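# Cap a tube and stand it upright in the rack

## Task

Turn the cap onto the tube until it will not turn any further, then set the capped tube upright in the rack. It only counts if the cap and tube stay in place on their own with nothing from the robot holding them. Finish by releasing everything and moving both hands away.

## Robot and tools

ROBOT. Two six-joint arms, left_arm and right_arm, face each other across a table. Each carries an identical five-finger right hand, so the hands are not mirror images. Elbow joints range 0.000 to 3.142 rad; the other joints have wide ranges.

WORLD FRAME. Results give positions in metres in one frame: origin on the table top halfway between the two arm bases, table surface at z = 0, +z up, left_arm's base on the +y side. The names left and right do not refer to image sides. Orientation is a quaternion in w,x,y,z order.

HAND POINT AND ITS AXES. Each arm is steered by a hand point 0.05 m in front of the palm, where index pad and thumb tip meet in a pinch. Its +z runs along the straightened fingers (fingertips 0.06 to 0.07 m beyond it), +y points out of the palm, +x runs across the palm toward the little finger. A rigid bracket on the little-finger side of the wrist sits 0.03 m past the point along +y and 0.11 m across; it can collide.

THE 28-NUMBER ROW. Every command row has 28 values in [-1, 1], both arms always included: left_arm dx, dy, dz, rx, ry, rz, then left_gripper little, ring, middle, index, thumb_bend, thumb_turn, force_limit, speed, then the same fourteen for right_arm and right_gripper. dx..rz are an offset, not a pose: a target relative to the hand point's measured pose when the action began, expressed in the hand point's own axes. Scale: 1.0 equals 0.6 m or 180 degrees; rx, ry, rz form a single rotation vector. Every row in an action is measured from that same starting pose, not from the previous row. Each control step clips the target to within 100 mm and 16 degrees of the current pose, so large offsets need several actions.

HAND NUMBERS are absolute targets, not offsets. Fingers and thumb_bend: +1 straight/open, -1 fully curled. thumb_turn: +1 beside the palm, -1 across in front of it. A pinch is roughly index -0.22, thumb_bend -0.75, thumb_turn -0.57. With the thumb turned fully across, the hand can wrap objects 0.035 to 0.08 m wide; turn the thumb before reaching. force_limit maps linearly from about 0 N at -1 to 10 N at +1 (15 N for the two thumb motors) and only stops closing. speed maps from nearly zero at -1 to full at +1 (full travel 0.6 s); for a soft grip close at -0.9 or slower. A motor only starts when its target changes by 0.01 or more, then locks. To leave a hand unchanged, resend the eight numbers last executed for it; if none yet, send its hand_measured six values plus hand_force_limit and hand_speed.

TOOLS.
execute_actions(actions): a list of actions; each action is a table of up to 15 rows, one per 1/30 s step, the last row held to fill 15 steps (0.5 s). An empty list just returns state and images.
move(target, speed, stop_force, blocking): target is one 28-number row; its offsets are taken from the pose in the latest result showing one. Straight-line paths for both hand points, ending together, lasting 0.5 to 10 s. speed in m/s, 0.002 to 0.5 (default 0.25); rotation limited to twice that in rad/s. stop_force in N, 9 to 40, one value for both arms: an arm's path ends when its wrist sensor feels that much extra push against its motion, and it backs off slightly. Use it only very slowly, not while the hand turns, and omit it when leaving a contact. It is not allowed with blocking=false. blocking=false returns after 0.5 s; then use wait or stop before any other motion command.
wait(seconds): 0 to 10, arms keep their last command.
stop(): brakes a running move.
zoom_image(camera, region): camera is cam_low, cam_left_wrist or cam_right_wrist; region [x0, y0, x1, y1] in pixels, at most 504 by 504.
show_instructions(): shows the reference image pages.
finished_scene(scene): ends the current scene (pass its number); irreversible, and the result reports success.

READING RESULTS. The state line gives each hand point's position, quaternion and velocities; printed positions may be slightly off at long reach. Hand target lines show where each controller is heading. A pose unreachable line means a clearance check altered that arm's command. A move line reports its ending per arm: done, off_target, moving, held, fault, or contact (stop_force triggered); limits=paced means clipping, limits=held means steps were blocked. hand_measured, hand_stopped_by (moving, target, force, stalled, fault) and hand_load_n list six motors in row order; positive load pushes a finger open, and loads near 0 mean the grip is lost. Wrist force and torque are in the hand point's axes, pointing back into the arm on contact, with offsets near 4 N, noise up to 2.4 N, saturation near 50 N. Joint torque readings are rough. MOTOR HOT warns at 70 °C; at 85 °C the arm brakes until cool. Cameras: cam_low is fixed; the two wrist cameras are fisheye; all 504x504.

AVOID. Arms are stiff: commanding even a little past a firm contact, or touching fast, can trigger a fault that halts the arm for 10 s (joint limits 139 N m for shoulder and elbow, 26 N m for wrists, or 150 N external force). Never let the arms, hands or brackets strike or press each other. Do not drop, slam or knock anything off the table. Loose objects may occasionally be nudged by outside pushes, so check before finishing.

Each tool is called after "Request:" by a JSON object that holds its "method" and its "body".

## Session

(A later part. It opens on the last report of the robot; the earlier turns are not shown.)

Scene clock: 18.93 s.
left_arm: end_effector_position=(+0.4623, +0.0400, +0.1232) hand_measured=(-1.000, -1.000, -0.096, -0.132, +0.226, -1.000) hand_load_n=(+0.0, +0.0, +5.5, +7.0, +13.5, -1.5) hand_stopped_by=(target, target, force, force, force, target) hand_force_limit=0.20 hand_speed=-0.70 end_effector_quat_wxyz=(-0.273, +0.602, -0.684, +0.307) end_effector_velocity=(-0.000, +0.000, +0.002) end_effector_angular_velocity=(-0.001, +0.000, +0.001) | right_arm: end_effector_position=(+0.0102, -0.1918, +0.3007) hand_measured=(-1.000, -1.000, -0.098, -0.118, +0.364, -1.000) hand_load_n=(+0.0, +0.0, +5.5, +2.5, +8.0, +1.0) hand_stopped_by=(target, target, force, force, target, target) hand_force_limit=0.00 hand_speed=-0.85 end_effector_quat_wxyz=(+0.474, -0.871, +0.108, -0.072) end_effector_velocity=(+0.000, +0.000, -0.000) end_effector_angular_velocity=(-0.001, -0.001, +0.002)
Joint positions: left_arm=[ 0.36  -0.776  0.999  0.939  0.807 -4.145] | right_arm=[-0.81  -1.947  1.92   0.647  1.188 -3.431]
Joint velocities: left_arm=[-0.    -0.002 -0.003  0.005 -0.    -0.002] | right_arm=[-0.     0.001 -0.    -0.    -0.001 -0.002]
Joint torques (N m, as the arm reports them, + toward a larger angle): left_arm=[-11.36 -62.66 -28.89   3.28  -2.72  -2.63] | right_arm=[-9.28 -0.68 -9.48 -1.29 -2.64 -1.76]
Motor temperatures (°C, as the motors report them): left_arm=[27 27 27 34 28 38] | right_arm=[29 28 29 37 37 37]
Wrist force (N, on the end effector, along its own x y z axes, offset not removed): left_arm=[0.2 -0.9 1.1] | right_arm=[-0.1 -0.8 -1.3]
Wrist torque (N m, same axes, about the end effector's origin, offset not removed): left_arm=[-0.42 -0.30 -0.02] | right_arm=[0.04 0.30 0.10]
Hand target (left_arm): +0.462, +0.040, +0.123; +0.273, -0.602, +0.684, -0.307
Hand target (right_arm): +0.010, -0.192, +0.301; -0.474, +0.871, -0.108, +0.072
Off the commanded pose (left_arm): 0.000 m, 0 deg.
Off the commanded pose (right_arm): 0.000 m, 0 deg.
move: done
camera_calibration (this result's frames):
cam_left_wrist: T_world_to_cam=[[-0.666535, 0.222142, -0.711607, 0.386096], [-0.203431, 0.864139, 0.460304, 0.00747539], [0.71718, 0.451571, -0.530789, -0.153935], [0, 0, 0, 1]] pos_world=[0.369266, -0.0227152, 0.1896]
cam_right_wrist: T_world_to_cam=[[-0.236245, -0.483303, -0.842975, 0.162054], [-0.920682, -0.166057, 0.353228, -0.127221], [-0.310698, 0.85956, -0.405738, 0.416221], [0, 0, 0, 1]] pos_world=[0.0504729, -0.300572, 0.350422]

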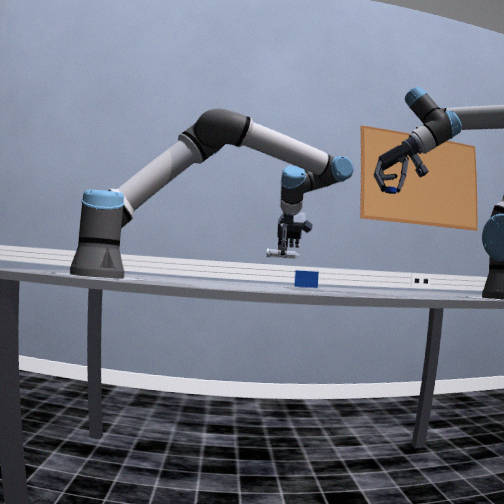

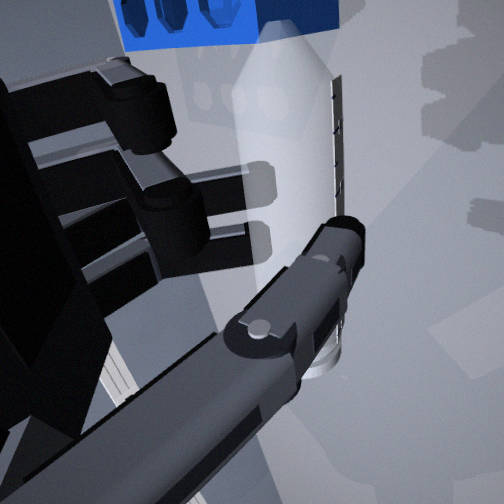

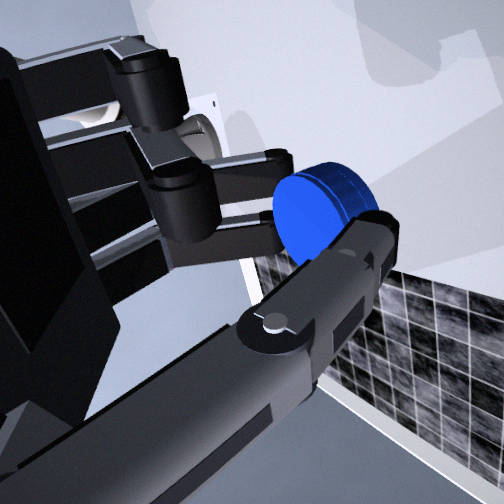

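Request:
{"method": "move", "body": {"target": [0.019,0.36,-0.6,0.002,0.345,0.304,-1,-1,-0.5,-0.5,-0.3,-1,0.2,-0.7,0,0,0,0,0,0,-1,-1,-0.5,-0.5,0.36,-1,0,-0.85], "speed": 0.35}}

Request:
{"method": "move", "body": {"target": [0.108,-0.05,0.133,0.18,-0.18,0.476,-1,-1,-0.5,-0.5,-0.3,-1,0.2,-0.7,0,0,0,0,0,0,-1,-1,-0.5,-0.5,0.36,-1,0,-0.85], "speed": 0.4}}

Request:
{"method": "zoom_image", "body": {"camera": "cam_low", "region": [260,160,410,270]}}

Scene clock: 22.13 s.
left_arm: end_effector_position=(+0.0508, +0.0801, +0.2003) hand_measured=(-1.000, -1.000, -0.096, -0.132, +0.226, -1.000) hand_load_n=(+0.0, +0.0, +5.5, +7.0, +13.5, -1.5) hand_stopped_by=(target, target, force, force, force, target) hand_force_limit=0.20 hand_speed=-0.70 end_effector_quat_wxyz=(+0.000, +0.001, -0.912, +0.410) end_effector_velocity=(-0.002, +0.000, +0.001) end_effector_angular_velocity=(-0.001, +0.000, -0.006) | right_arm: end_effector_position=(+0.0102, -0.1918, +0.3007) hand_measured=(-1.000, -1.000, -0.098, -0.118, +0.364, -1.000) hand_load_n=(+0.0, +0.0, +5.5, +2.5, +8.0, +1.0) hand_stopped_by=(target, target, force, force, target, target) hand_force_limit=0.00 hand_speed=-0.85 end_effector_quat_wxyz=(+0.474, -0.871, +0.108, -0.072) end_effector_velocity=(-0.000, +0.000, +0.000) end_effector_angular_velocity=(+0.001, -0.002, +0.001)
Joint positions: left_arm=[-0.331 -1.572  1.842  0.5    1.263 -3.429] | right_arm=[-0.81  -1.947  1.92   0.647  1.188 -3.431]
Joint velocities: left_arm=[-0.004 -0.003  0.001  0.001  0.001  0.002] | right_arm=[ 0.001 -0.001 -0.    -0.001  0.    -0.001]
Joint torques (N m, as the arm reports them, + toward a larger angle): left_arm=[ -8.75 -33.59 -10.39   2.34   1.13   2.62] | right_arm=[-8.03  0.27 -9.23 -1.21 -2.75 -1.82]
Motor temperatures (°C, as the motors report them): left_arm=[27 27 27 34 28 38] | right_arm=[29 28 29 37 37 37]
Wrist force (N, on the end effector, along its own x y z axes, offset not removed): left_arm=[0.1 -0.7 0.3] | right_arm=[0.8 -3.5 -0.3]
Wrist torque (N m, same axes, about the end effector's origin, offset not removed): left_arm=[-0.34 -0.22 -0.07] | right_arm=[-0.49 0.16 0.10]
Hand target (left_arm): +0.051, +0.080, +0.200; -0.001, -0.000, +0.912, -0.410
Hand target (right_arm): +0.010, -0.192, +0.301; -0.474, +0.871, -0.108, +0.072
Off the commanded pose (left_arm): 0.001 m, 0 deg.
Off the commanded pose (right_arm): 0.000 m, 0 deg.
move: done
camera_calibration (this result's frames):
cam_left_wrist: T_world_to_cam=[[0.131994, 0.68962, -0.712041, 0.0798568], [0.834354, 0.310542, 0.455431, -0.153709], [0.535192, -0.654208, -0.534398, 0.262475], [0, 0, 0, 1]] pos_world=[-0.0227674, 0.164375, 0.267131]
cam_right_wrist: T_world_to_cam=[[-0.236245, -0.483303, -0.842975, 0.162054], [-0.920682, -0.166057, 0.353228, -0.127221], [-0.310698, 0.85956, -0.405738, 0.416221], [0, 0, 0, 1]] pos_world=[0.0504729, -0.300572, 0.350422]

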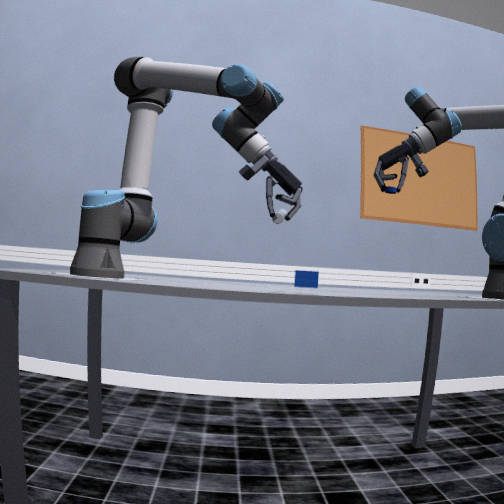

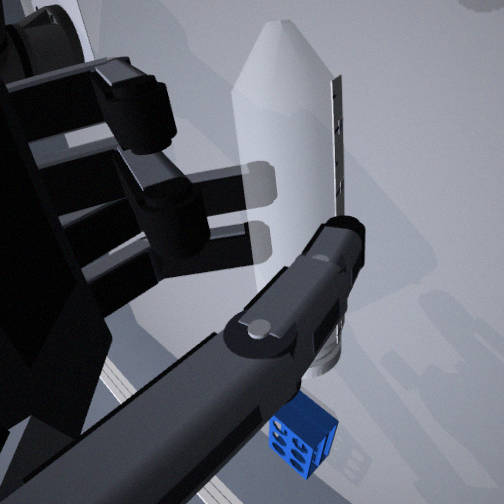

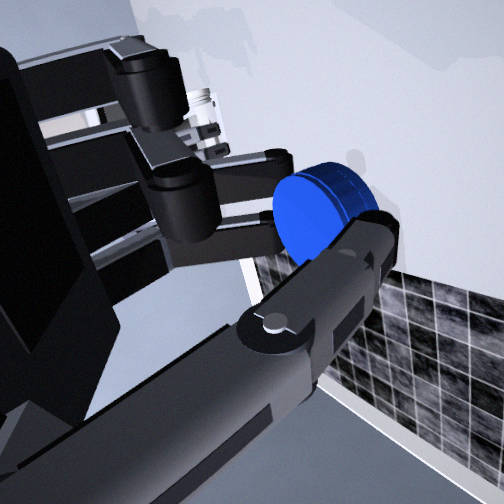

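Scene clock: 24.97 s.
left_arm: end_effector_position=(-0.0138, +0.0008, +0.1696) hand_measured=(-1.000, -1.000, -0.096, -0.132, +0.226, -1.000) hand_load_n=(+0.0, +0.0, +5.5, +7.0, +13.5, -2.0) hand_stopped_by=(target, target, force, force, force, target) hand_force_limit=0.20 hand_speed=-0.70 end_effector_quat_wxyz=(+0.498, +0.500, +0.502, -0.500) end_effector_velocity=(-0.000, -0.001, -0.001) end_effector_angular_velocity=(-0.012, -0.006, -0.007) | right_arm: end_effector_position=(+0.0102, -0.1918, +0.3007) hand_measured=(-1.000, -1.000, -0.098, -0.118, +0.364, -1.000) hand_load_n=(+0.0, +0.0, +5.5, +2.5, +8.0, +1.0) hand_stopped_by=(target, target, force, force, target, target) hand_force_limit=0.00 hand_speed=-0.85 end_effector_quat_wxyz=(+0.474, -0.871, +0.108, -0.072) end_effector_velocity=(+0.000, -0.000, -0.000) end_effector_angular_velocity=(-0.001, -0.001, +0.000)
Joint positions: left_arm=[-0.635 -1.339  2.37  -1.027  0.848 -1.577] | right_arm=[-0.81  -1.947  1.92   0.647  1.188 -3.431]
Joint velocities: left_arm=[ 0.006  0.01   0.006 -0.032  0.013  0.017] | right_arm=[-0.     0.    -0.     0.    -0.    -0.001]
Joint torques (N m, as the arm reports them, + toward a larger angle): left_arm=[10.19 -9.81 -2.9  -3.03  1.63  2.72] | right_arm=[-8.33  0.25 -8.96 -1.21 -2.65 -1.98]
Motor temperatures (°C, as the motors report them): left_arm=[27 27 27 34 28 38] | right_arm=[29 28 29 37 37 37]
Wrist force (N, on the end effector, along its own x y z axes, offset not removed): left_arm=[1.9 -0.8 0.9] | right_arm=[-3.1 0.3 1.3]
Wrist torque (N m, same axes, about the end effector's origin, offset not removed): left_arm=[-0.44 -0.47 0.08] | right_arm=[0.11 0.59 -0.13]
Hand target (left_arm): -0.014, +0.001, +0.169; +0.499, +0.500, +0.501, -0.500
Hand target (right_arm): +0.010, -0.192, +0.301; -0.474, +0.871, -0.108, +0.072
Off the commanded pose (left_arm): 0.001 m, 0 deg.
Off the commanded pose (right_arm): 0.000 m, 0 deg.
move: done
camera_calibration (this result's frames):
cam_left_wrist: T_world_to_cam=[[0.990433, 0.0440642, 0.130768, -0.0094068], [-0.134076, 0.531466, 0.836402, -0.13935], [-0.0326431, -0.845933, 0.532289, 0.0402006], [0, 0, 0, 1]] pos_world=[-0.0080543, 0.108481, 0.0963841]
cam_right_wrist: T_world_to_cam=[[-0.236244, -0.483303, -0.842975, 0.162054], [-0.920682, -0.166057, 0.353228, -0.127221], [-0.310698, 0.85956, -0.405738, 0.416221], [0, 0, 0, 1]] pos_world=[0.0504729, -0.300572, 0.350423]

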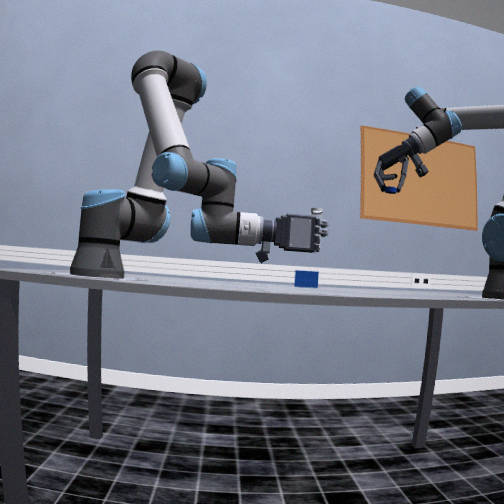

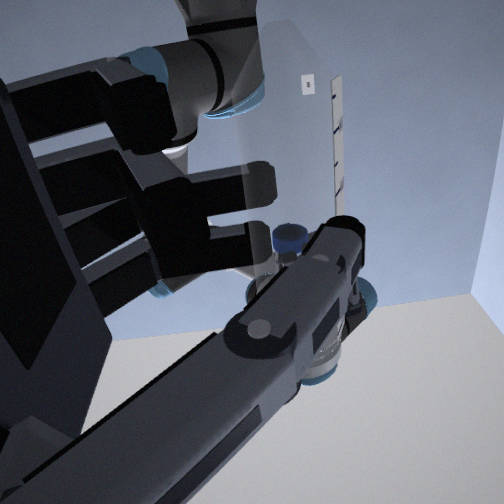

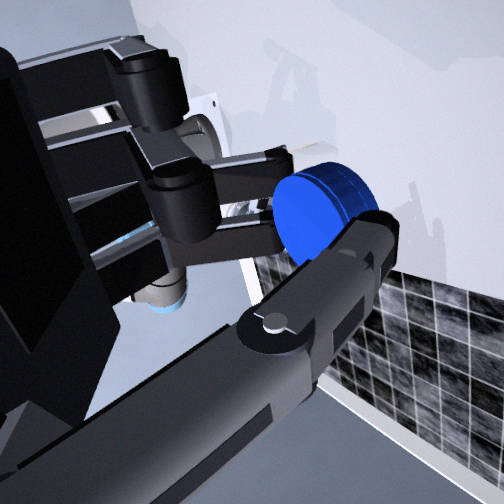

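Region (260, 160, 410, 270) of cam_low's 504x504 image, scaled by 3.360, with more detail than that image has; it fills the top 370 rows of this view, and the rest is white.

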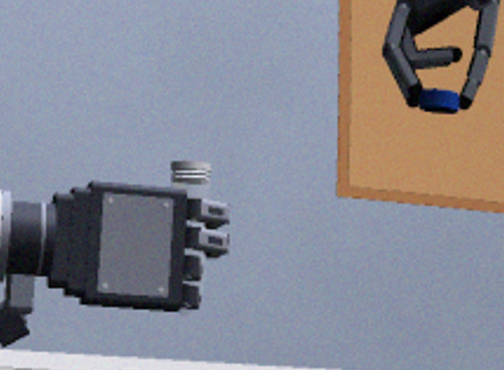

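Request:
{"method": "move", "body": {"target": [0,0,0,0,0.016,0.013,-1,-1,-0.5,-0.5,-0.3,-1,0.2,-0.7,-0.117,-0.11,0.321,0,0,0,-1,-1,-0.5,-0.5,0.36,-1,0,-0.85]}}

Request:
{"method": "zoom_image", "body": {"camera": "cam_low", "region": [280,170,360,240]}}

Scene clock: 26.80 s.
left_arm: end_effector_position=(-0.0138, +0.0008, +0.1695) hand_measured=(-1.000, -1.000, -0.096, -0.132, +0.226, -1.000) hand_load_n=(+0.0, +0.0, +5.5, +7.0, +13.5, -2.0) hand_stopped_by=(target, target, force, force, force, target) hand_force_limit=0.20 hand_speed=-0.70 end_effector_quat_wxyz=(+0.496, +0.522, +0.504, -0.477) end_effector_velocity=(-0.000, -0.000, -0.000) end_effector_angular_velocity=(+0.001, -0.000, -0.000) | right_arm: end_effector_position=(-0.0059, +0.0169, +0.2505) hand_measured=(-1.000, -1.000, -0.098, -0.118, +0.364, -1.000) hand_load_n=(+0.0, +0.0, +5.5, +2.5, +8.0, +1.0) hand_stopped_by=(target, target, force, force, target, target) hand_force_limit=0.00 hand_speed=-0.85 end_effector_quat_wxyz=(+0.474, -0.871, +0.108, -0.072) end_effector_velocity=(+0.000, +0.002, -0.000) end_effector_angular_velocity=(-0.002, -0.000, -0.001)
Joint positions: left_arm=[-0.636 -1.358  2.351 -0.921  0.848 -1.581] | right_arm=[-0.402 -1.393  1.546  0.417  1.528 -3.197]
Joint velocities: left_arm=[-0.     0.001 -0.     0.001  0.    -0.001] | right_arm=[ 0.002  0.007 -0.008  0.002  0.003  0.001]
Joint torques (N m, as the arm reports them, + toward a larger angle): left_arm=[-10.75 -33.73 -23.75   0.75  -1.66  -2.62] | right_arm=[  9.8  -18.58 -32.87   2.02   3.1    2.37]
Motor temperatures (°C, as the motors report them): left_arm=[27 27 27 34 28 38] | right_arm=[29 28 29 37 37 37]
Wrist force (N, on the end effector, along its own x y z axes, offset not removed): left_arm=[0.9 -1.6 1.1] | right_arm=[2.4 -2.9 -5.3]
Wrist torque (N m, same axes, about the end effector's origin, offset not removed): left_arm=[-0.56 -0.34 -0.08] | right_arm=[-0.02 0.08 -0.14]
Hand target (left_arm): -0.014, +0.001, +0.170; +0.496, +0.523, +0.504, -0.477
Hand target (right_arm): -0.006, +0.017, +0.250; -0.474, +0.871, -0.108, +0.072
Off the commanded pose (left_arm): 0.000 m, 0 deg.
Off the commanded pose (right_arm): 0.000 m, 0 deg.
move: done
camera_calibration (this result's frames):
cam_left_wrist: T_world_to_cam=[[0.984255, 0.0361937, 0.173009, -0.0166376], [-0.168428, 0.488922, 0.855913, -0.143081], [-0.0536092, -0.871576, 0.48732, 0.0475572], [0, 0, 0, 1]] pos_world=[-0.00517376, 0.112007, 0.102168]
cam_right_wrist: T_world_to_cam=[[-0.236626, -0.482955, -0.843067, 0.216819], [-0.920491, -0.166288, 0.353616, -0.0897983], [-0.310973, 0.859711, -0.405207, 0.211365], [0, 0, 0, 1]] pos_world=[0.0343754, -0.0919321, 0.300194]

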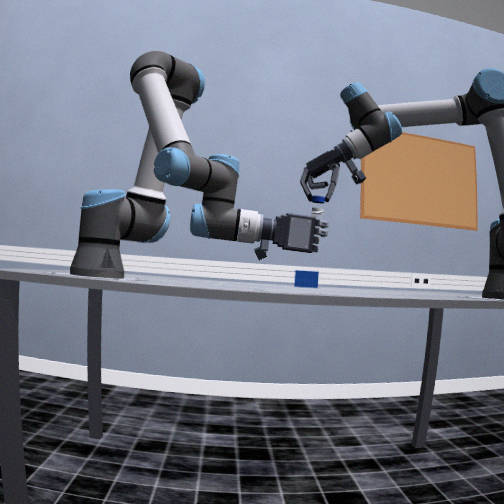

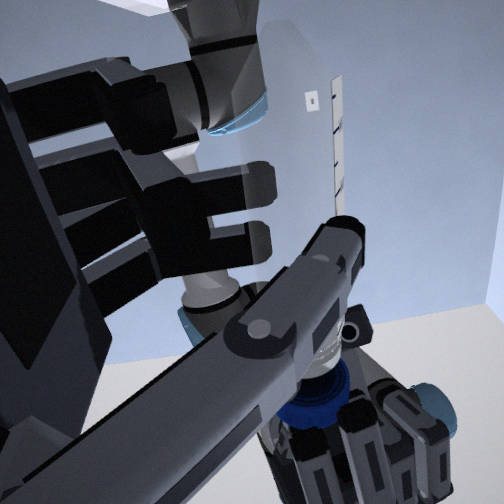

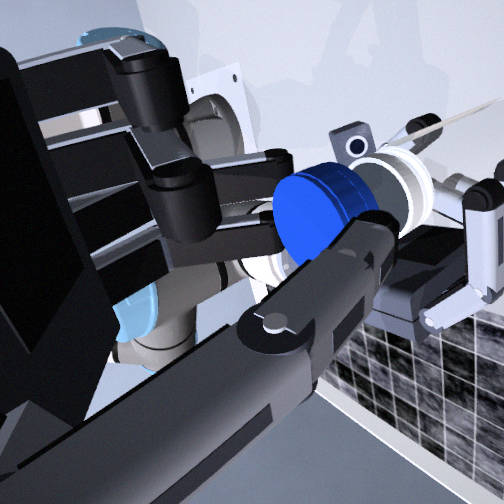

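Region (280, 170, 360, 240) of cam_low's 504x504 image, scaled by 6.300, with more detail than that image has; it fills the top 441 rows of this view, and the rest is white.

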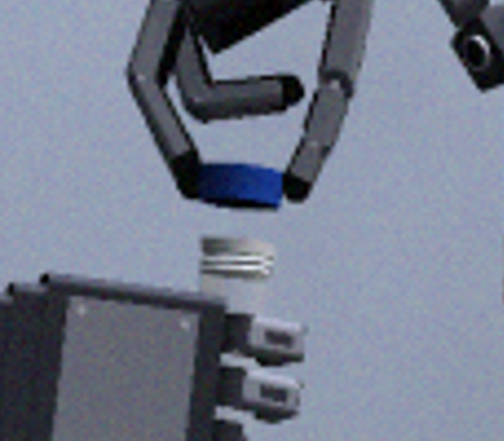

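Request:
{"method": "move", "body": {"target": [0,0,0,0,0,0,-1,-1,-0.5,-0.5,-0.3,-1,0.2,-0.7,-0.0005,0.014,0.009,0,0,0,-1,-1,-0.5,-0.5,0.36,-1,0,-0.85], "speed": 0.03}}

Request:
{"method": "zoom_image", "body": {"camera": "cam_low", "region": [290,180,350,230]}}

Request:
{"method": "zoom_image", "body": {"camera": "cam_right_wrist", "region": [260,110,440,290]}}

Request:
{"method": "zoom_image", "body": {"camera": "cam_left_wrist", "region": [240,300,400,460]}}

Scene clock: 27.83 s.
left_arm: end_effector_position=(-0.0138, +0.0008, +0.1696) hand_measured=(-1.000, -1.000, -0.096, -0.132, +0.226, -1.000) hand_load_n=(+0.0, +0.0, +5.5, +7.0, +13.5, -2.0) hand_stopped_by=(target, target, force, force, force, target) hand_force_limit=0.20 hand_speed=-0.70 end_effector_quat_wxyz=(+0.496, +0.522, +0.504, -0.477) end_effector_velocity=(+0.000, +0.000, +0.001) end_effector_angular_velocity=(-0.001, +0.001, +0.000) | right_arm: end_effector_position=(-0.0060, +0.0169, +0.2408) hand_measured=(-1.000, -1.000, -0.098, -0.118, +0.364, -1.000) hand_load_n=(+0.0, +0.0, +5.5, +2.5, +8.0, +1.0) hand_stopped_by=(target, target, force, force, target, target) hand_force_limit=0.00 hand_speed=-0.85 end_effector_quat_wxyz=(+0.474, -0.871, +0.108, -0.072) end_effector_velocity=(-0.000, -0.000, -0.002) end_effector_angular_velocity=(-0.000, -0.001, +0.000)
Joint positions: left_arm=[-0.636 -1.358  2.35  -0.921  0.848 -1.581] | right_arm=[-0.401 -1.389  1.567  0.392  1.528 -3.196]
Joint velocities: left_arm=[ 0.001 -0.002  0.    -0.     0.     0.   ] | right_arm=[ 0.     0.     0.005 -0.005  0.    -0.001]
Joint torques (N m, as the arm reports them, + toward a larger angle): left_arm=[-10.26 -31.39 -20.32  -2.68  -1.65  -2.09] | right_arm=[  5.7  -19.44  -8.65  -1.68  -2.44   2.21]
Motor temperatures (°C, as the motors report them): left_arm=[27 27 27 34 28 38] | right_arm=[29 28 29 37 37 37]
Wrist force (N, on the end effector, along its own x y z axes, offset not removed): left_arm=[-0.3 0.2 1.5] | right_arm=[0.1 0.1 0.3]
Wrist torque (N m, same axes, about the end effector's origin, offset not removed): left_arm=[-0.35 -0.21 -0.12] | right_arm=[-0.19 0.02 0.03]
Hand target (left_arm): -0.014, +0.001, +0.170; +0.496, +0.522, +0.504, -0.477
Hand target (right_arm): -0.006, +0.017, +0.241; -0.474, +0.871, -0.108, +0.072
Off the commanded pose (left_arm): 0.000 m, 0 deg.
Off the commanded pose (right_arm): 0.000 m, 0 deg.
move: done
camera_calibration (this result's frames):
cam_left_wrist: T_world_to_cam=[[0.98426, 0.0361975, 0.172981, -0.0166302], [-0.168405, 0.488936, 0.85591, -0.143089], [-0.0535948, -0.871568, 0.487336, 0.0475444], [0, 0, 0, 1]] pos_world=[-0.00518034, 0.112001, 0.102178]
cam_right_wrist: T_world_to_cam=[[-0.236617, -0.482983, -0.843054, 0.20859], [-0.920522, -0.166203, 0.353577, -0.0863916], [-0.310889, 0.859712, -0.40527, 0.207394], [0, 0, 0, 1]] pos_world=[0.0343072, -0.0919125, 0.290449]

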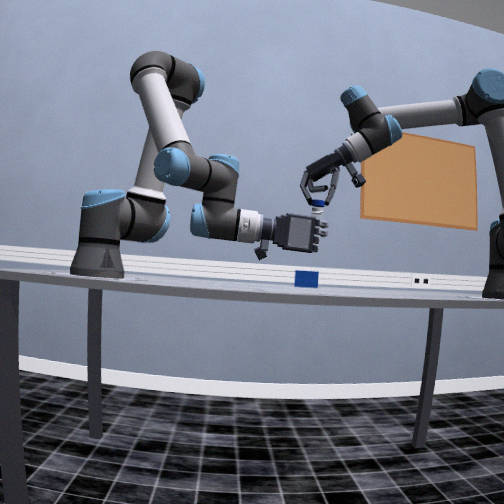

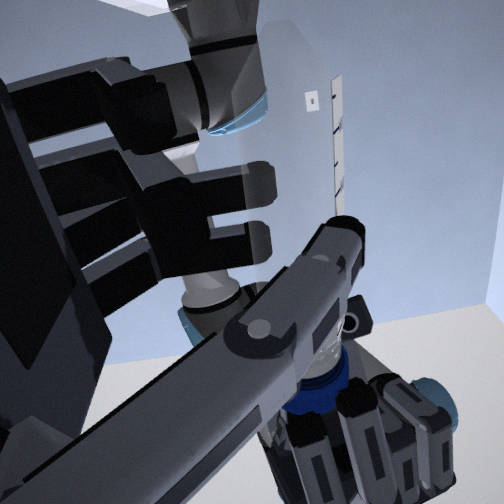

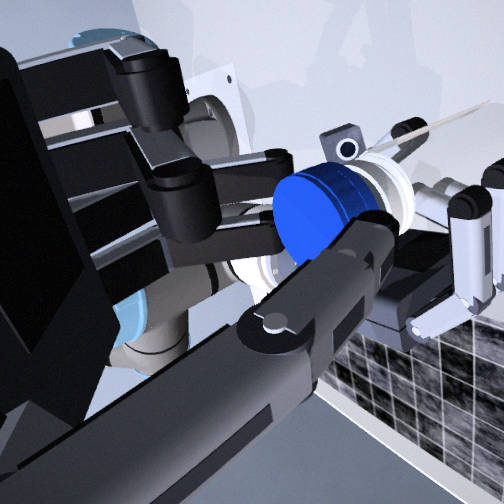

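Region (290, 180, 350, 230) of cam_low's 504x504 image, scaled by 8.400, with more detail than that image has.

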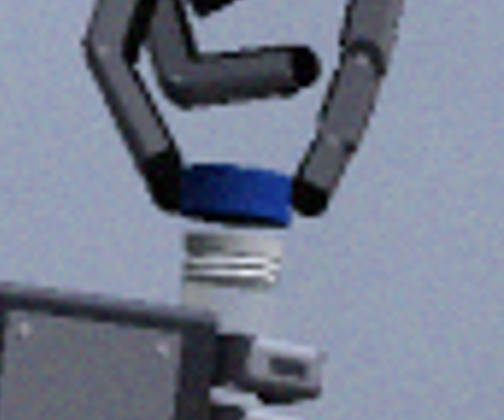

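Region (260, 110, 440, 290) of cam_right_wrist's 504x504 image, scaled by 2.800, with more detail than that image has.

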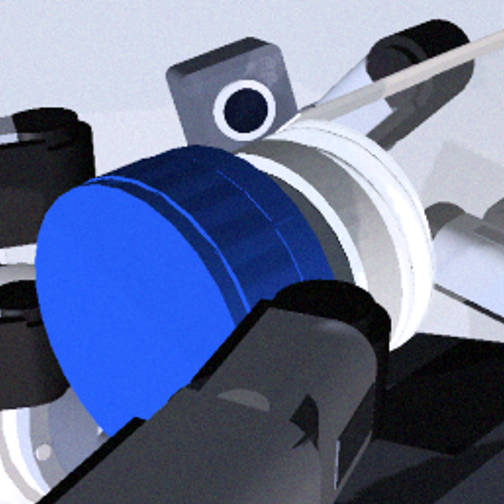

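Region (240, 300, 400, 460) of cam_left_wrist's 504x504 image, scaled by 3.150, with more detail than that image has.

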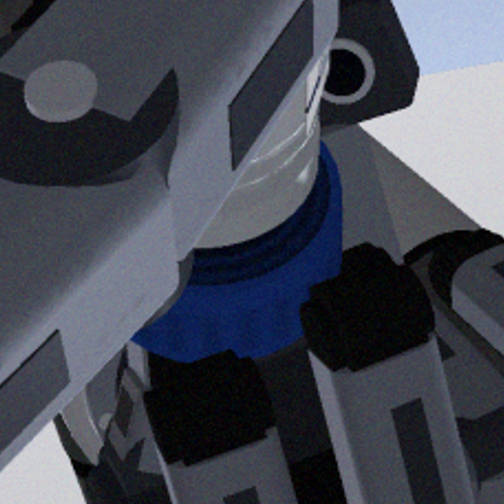

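Request:
{"method": "move", "body": {"target": [0,0,0,0,0,0,-1,-1,-0.5,-0.5,-0.3,-1,0.2,-0.7,0.001,0.025,0.016,0,0,0,-1,-1,-0.5,-0.5,0.36,-1,0,-0.85], "speed": 0.008, "stop_force": 9}}

Request:
{"method": "zoom_image", "body": {"camera": "cam_low", "region": [290,180,350,230]}}

Scene clock: 30.50 s.
left_arm: end_effector_position=(-0.0138, +0.0008, +0.1696) hand_measured=(-1.000, -1.000, -0.096, -0.132, +0.226, -1.000) hand_load_n=(+0.0, +0.0, +6.0, +7.5, +13.0, -3.0) hand_stopped_by=(target, target, force, force, force, target) hand_force_limit=0.20 hand_speed=-0.70 end_effector_quat_wxyz=(+0.496, +0.522, +0.504, -0.477) end_effector_velocity=(-0.000, +0.000, +0.000) end_effector_angular_velocity=(-0.000, +0.001, -0.000) | right_arm: end_effector_position=(-0.0050, +0.0166, +0.2237) hand_measured=(-1.000, -1.000, -0.098, -0.118, +0.364, -1.000) hand_load_n=(+0.0, +0.0, +4.5, +2.5, +6.0, +0.5) hand_stopped_by=(target, target, force, force, target, target) hand_force_limit=0.00 hand_speed=-0.85 end_effector_quat_wxyz=(+0.474, -0.871, +0.108, -0.072) end_effector_velocity=(-0.000, -0.000, +0.002) end_effector_angular_velocity=(-0.003, +0.002, -0.001)
Joint positions: left_arm=[-0.636 -1.358  2.35  -0.921  0.848 -1.581] | right_arm=[-0.404 -1.382  1.602  0.35   1.526 -3.198]
Joint velocities: left_arm=[-0.    -0.001  0.     0.    -0.    -0.001] | right_arm=[ 0.     0.    -0.006  0.009  0.     0.001]
Joint torques (N m, as the arm reports them, + toward a larger angle): left_arm=[-10.08 -30.91 -18.37  -0.3   -1.33  -1.32] | right_arm=[ -1.19 -30.73 -27.95   3.27  -1.76  -1.92]
Motor temperatures (°C, as the motors report them): left_arm=[27 27 27 34 28 38] | right_arm=[29 28 29 37 37 37]
Wrist force (N, on the end effector, along its own x y z axes, offset not removed): left_arm=[8.9 -2.0 4.7] | right_arm=[4.0 -10.8 -3.5]
Wrist torque (N m, same axes, about the end effector's origin, offset not removed): left_arm=[-0.47 -0.42 -0.17] | right_arm=[-0.48 -0.26 0.02]
Hand target (left_arm): -0.014, +0.001, +0.170; +0.496, +0.522, +0.504, -0.477
Hand target (right_arm): -0.005, +0.017, +0.224; -0.474, +0.871, -0.108, +0.072
Off the commanded pose (left_arm): 0.000 m, 0 deg.
Off the commanded pose (right_arm): 0.001 m, 0 deg.
move: contact (right_arm)
camera_calibration (this result's frames):
cam_left_wrist: T_world_to_cam=[[0.984266, 0.0361997, 0.172946, -0.0166227], [-0.168375, 0.488944, 0.855911, -0.143089], [-0.053577, -0.871564, 0.487346, 0.0475424], [0, 0, 0, 1]] pos_world=[-0.00518417, 0.112, 0.102176]
cam_right_wrist: T_world_to_cam=[[-0.236699, -0.483236, -0.842886, 0.194222], [-0.920491, -0.166087, 0.353712, -0.079585], [-0.310919, 0.859592, -0.405501, 0.201081], [0, 0, 0, 1]] pos_world=[0.0352347, -0.0922107, 0.273395]

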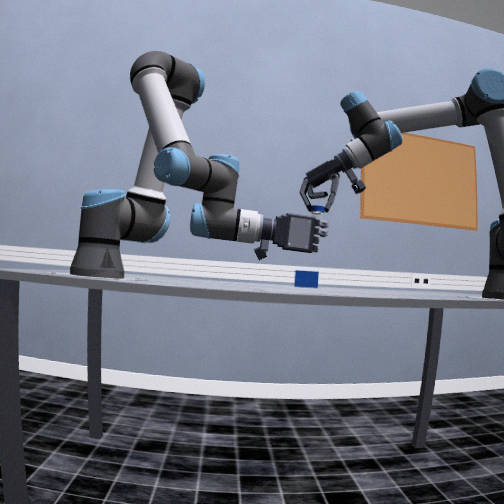

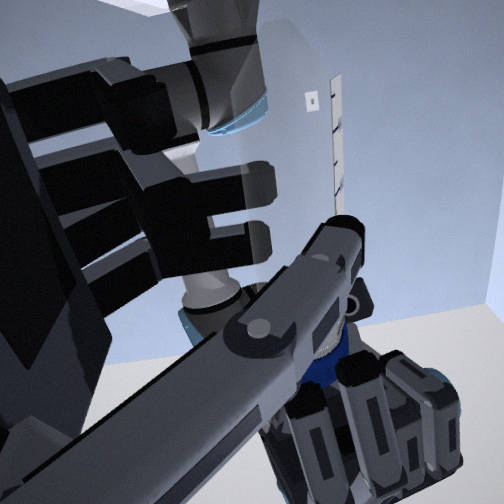

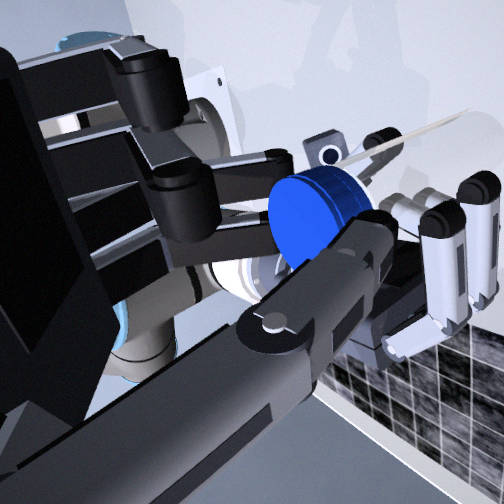

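Region (290, 180, 350, 230) of cam_low's 504x504 image, scaled by 8.400, with more detail than that image has.

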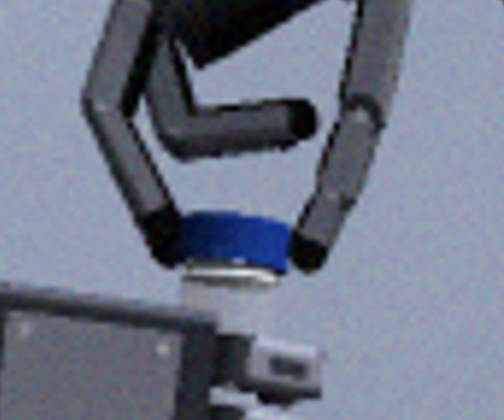

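Request:
{"method": "execute_actions", "body": {"actions": [[[0,0,0,0,0,0,-1,-1,-0.5,-0.5,-0.3,-1,0.2,-0.7,0,0,0,0,0,0,-1,-1,0.12,0.08,0.7,-1,0.1,0.5]],[[0,0,0,0,0,0,-1,-1,-0.5,-0.5,-0.3,-1,0.2,-0.7,-0.005,0,0,0,0,0,-1,-1,0.12,0.08,0.7,-1,0.1,0.5]]]}}

Request:
{"method": "move", "body": {"target": [0,0,0,0,0,0,-1,-1,-0.5,-0.5,-0.3,-1,0.2,-0.7,-0.0066,0.0146,-0.0226,0.0077,-0.28,-0.18,-1,-1,0.12,0.08,0.7,-1,0.1,0.5], "speed": 0.4}}

Scene clock: 31.77 s.
left_arm: end_effector_position=(-0.0138, +0.0008, +0.1696) hand_measured=(-1.000, -1.000, -0.096, -0.132, +0.226, -1.000) hand_load_n=(+0.0, +0.0, +5.5, +7.0, +13.0, -2.0) hand_stopped_by=(target, target, force, force, force, target) hand_force_limit=0.20 hand_speed=-0.70 end_effector_quat_wxyz=(+0.496, +0.522, +0.504, -0.477) end_effector_velocity=(+0.000, -0.000, -0.000) end_effector_angular_velocity=(-0.000, +0.001, +0.000) | right_arm: end_effector_position=(-0.0079, +0.0173, +0.2237) hand_measured=(-1.000, -1.000, +0.120, +0.080, +0.700, -1.000) hand_load_n=(+0.0, +0.0, +0.0, +0.0, +0.0, +0.0) hand_stopped_by=(target, target, target, target, target, target) hand_force_limit=0.10 hand_speed=0.50 end_effector_quat_wxyz=(+0.474, -0.871, +0.108, -0.072) end_effector_velocity=(-0.000, +0.000, -0.000) end_effector_angular_velocity=(-0.000, -0.000, -0.001)
Joint positions: left_arm=[-0.636 -1.358  2.35  -0.921  0.848 -1.581] | right_arm=[-0.397 -1.38   1.6    0.35   1.532 -3.194]
Joint velocities: left_arm=[ 0.     0.    -0.    -0.     0.    -0.001] | right_arm=[ 0.001  0.001 -0.     0.     0.002  0.   ]
Joint torques (N m, as the arm reports them, + toward a larger angle): left_arm=[ -9.47 -30.95 -20.02   0.07  -1.46  -0.92] | right_arm=[ 10.22 -18.62 -32.58   0.14   2.8    2.32]
Motor temperatures (°C, as the motors report them): left_arm=[27 27 27 34 28 38] | right_arm=[29 28 29 37 37 37]
Wrist force (N, on the end effector, along its own x y z axes, offset not removed): left_arm=[1.1 -1.6 1.6] | right_arm=[0.1 -1.7 2.2]
Wrist torque (N m, same axes, about the end effector's origin, offset not removed): left_arm=[-0.53 -0.41 -0.07] | right_arm=[-0.42 0.34 -0.10]
Hand target (left_arm): -0.014, +0.001, +0.170; +0.496, +0.522, +0.504, -0.477
Hand target (right_arm): -0.008, +0.017, +0.224; -0.474, +0.871, -0.108, +0.072
Off the commanded pose (left_arm): 0.000 m, 0 deg.
Off the commanded pose (right_arm): 0.000 m, 0 deg.
camera_calibration (this result's frames):
cam_left_wrist: T_world_to_cam=[[0.984266, 0.0361998, 0.172946, -0.0166228], [-0.168375, 0.488944, 0.855911, -0.143089], [-0.0535769, -0.871563, 0.487347, 0.0475424], [0, 0, 0, 1]] pos_world=[-0.00518417, 0.112, 0.102176]
cam_right_wrist: T_world_to_cam=[[-0.236655, -0.483136, -0.842955, 0.193917], [-0.920495, -0.166169, 0.353663, -0.0820842], [-0.310941, 0.859632, -0.4054, 0.199491], [0, 0, 0, 1]] pos_world=[0.0323635, -0.0914404, 0.273368]

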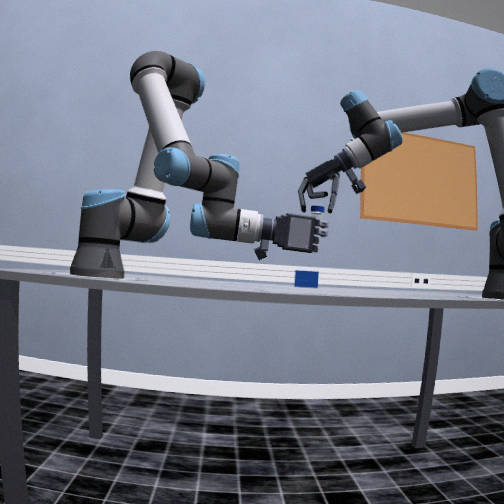

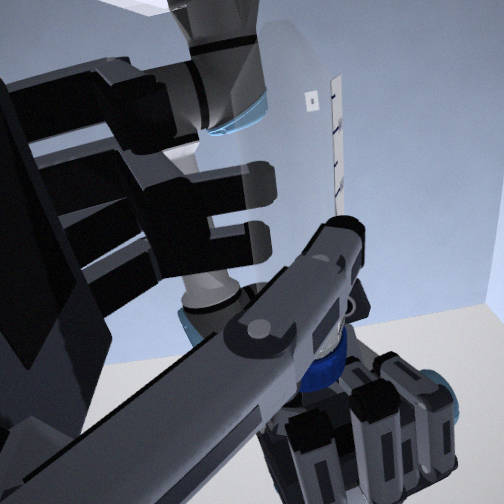

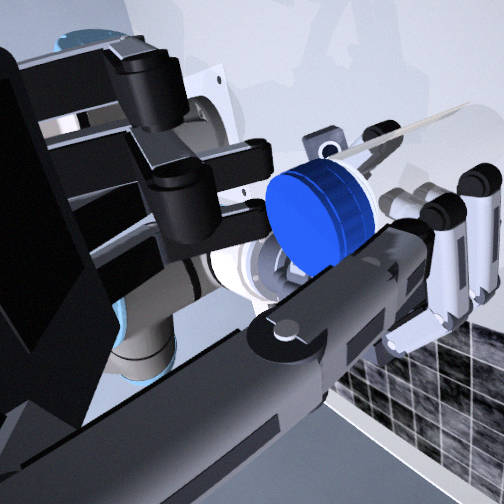

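Scene clock: 33.83 s.
left_arm: end_effector_position=(-0.0138, +0.0008, +0.1696) hand_measured=(-1.000, -1.000, -0.096, -0.132, +0.226, -1.000) hand_load_n=(+0.0, +0.0, +5.5, +7.0, +13.0, -2.0) hand_stopped_by=(target, target, force, force, force, target) hand_force_limit=0.20 hand_speed=-0.70 end_effector_quat_wxyz=(+0.496, +0.522, +0.504, -0.477) end_effector_velocity=(+0.000, -0.000, -0.001) end_effector_angular_velocity=(+0.002, -0.002, +0.001) | right_arm: end_effector_position=(-0.0158, +0.0027, +0.2233) hand_measured=(-1.000, -1.000, +0.120, +0.080, +0.700, -1.000) hand_load_n=(+0.0, +0.0, +0.0, +0.0, +0.0, +0.0) hand_stopped_by=(target, target, target, target, target, target) hand_force_limit=0.10 hand_speed=0.50 end_effector_quat_wxyz=(-0.448, +0.808, +0.341, -0.174) end_effector_velocity=(+0.000, -0.000, -0.001) end_effector_angular_velocity=(-0.006, -0.003, +0.012)
Joint positions: left_arm=[-0.636 -1.358  2.35  -0.921  0.848 -1.581] | right_arm=[-0.655 -1.06   1.294  1.004  0.607 -4.344]
Joint velocities: left_arm=[ 0.     0.002 -0.     0.    -0.     0.   ] | right_arm=[ 0.001  0.01  -0.01   0.02   0.002 -0.02 ]
Joint torques (N m, as the arm reports them, + toward a larger angle): left_arm=[ -9.69 -30.56 -19.24   0.1   -1.28  -0.88] | right_arm=[ 10.75 -30.87 -30.36   3.97   1.59  -2.3 ]
Motor temperatures (°C, as the motors report them): left_arm=[27 27 27 34 28 38] | right_arm=[29 28 29 37 37 37]
Wrist force (N, on the end effector, along its own x y z axes, offset not removed): left_arm=[2.0 -1.5 1.2] | right_arm=[0.7 -6.6 -1.6]
Wrist torque (N m, same axes, about the end effector's origin, offset not removed): left_arm=[-0.62 -0.57 0.02] | right_arm=[-0.82 -0.05 -0.23]
Hand target (left_arm): -0.014, +0.001, +0.170; +0.496, +0.522, +0.504, -0.477
Hand target (right_arm): -0.016, +0.003, +0.223; -0.447, +0.808, +0.342, -0.174
Off the commanded pose (left_arm): 0.000 m, 0 deg.
Off the commanded pose (right_arm): 0.000 m, 0 deg.
move: done
camera_calibration (this result's frames):
cam_left_wrist: T_world_to_cam=[[0.984266, 0.0361997, 0.172946, -0.0166227], [-0.168375, 0.488944, 0.855911, -0.143089], [-0.0535771, -0.871564, 0.487346, 0.0475424], [0, 0, 0, 1]] pos_world=[-0.00518418, 0.112, 0.102176]
cam_right_wrist: T_world_to_cam=[[0.299775, -0.445769, -0.84346, 0.193212], [-0.318802, -0.880103, 0.351829, -0.0797945], [-0.899166, 0.163427, -0.405945, 0.202154], [0, 0, 0, 1]] pos_world=[0.0984116, -0.0171373, 0.273104]

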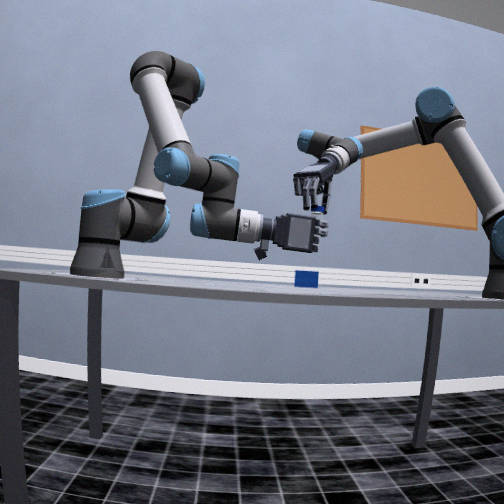

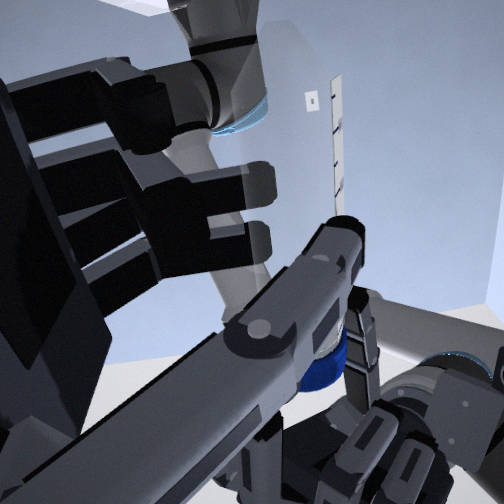

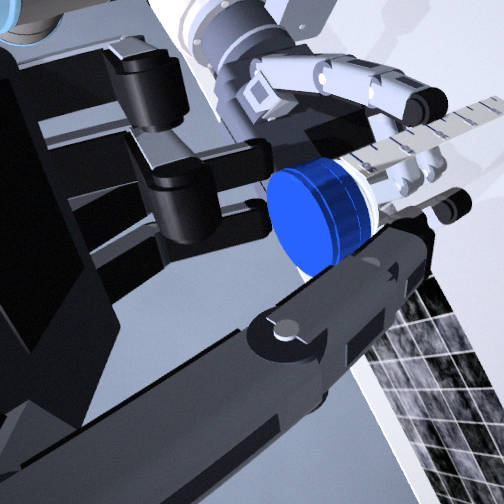

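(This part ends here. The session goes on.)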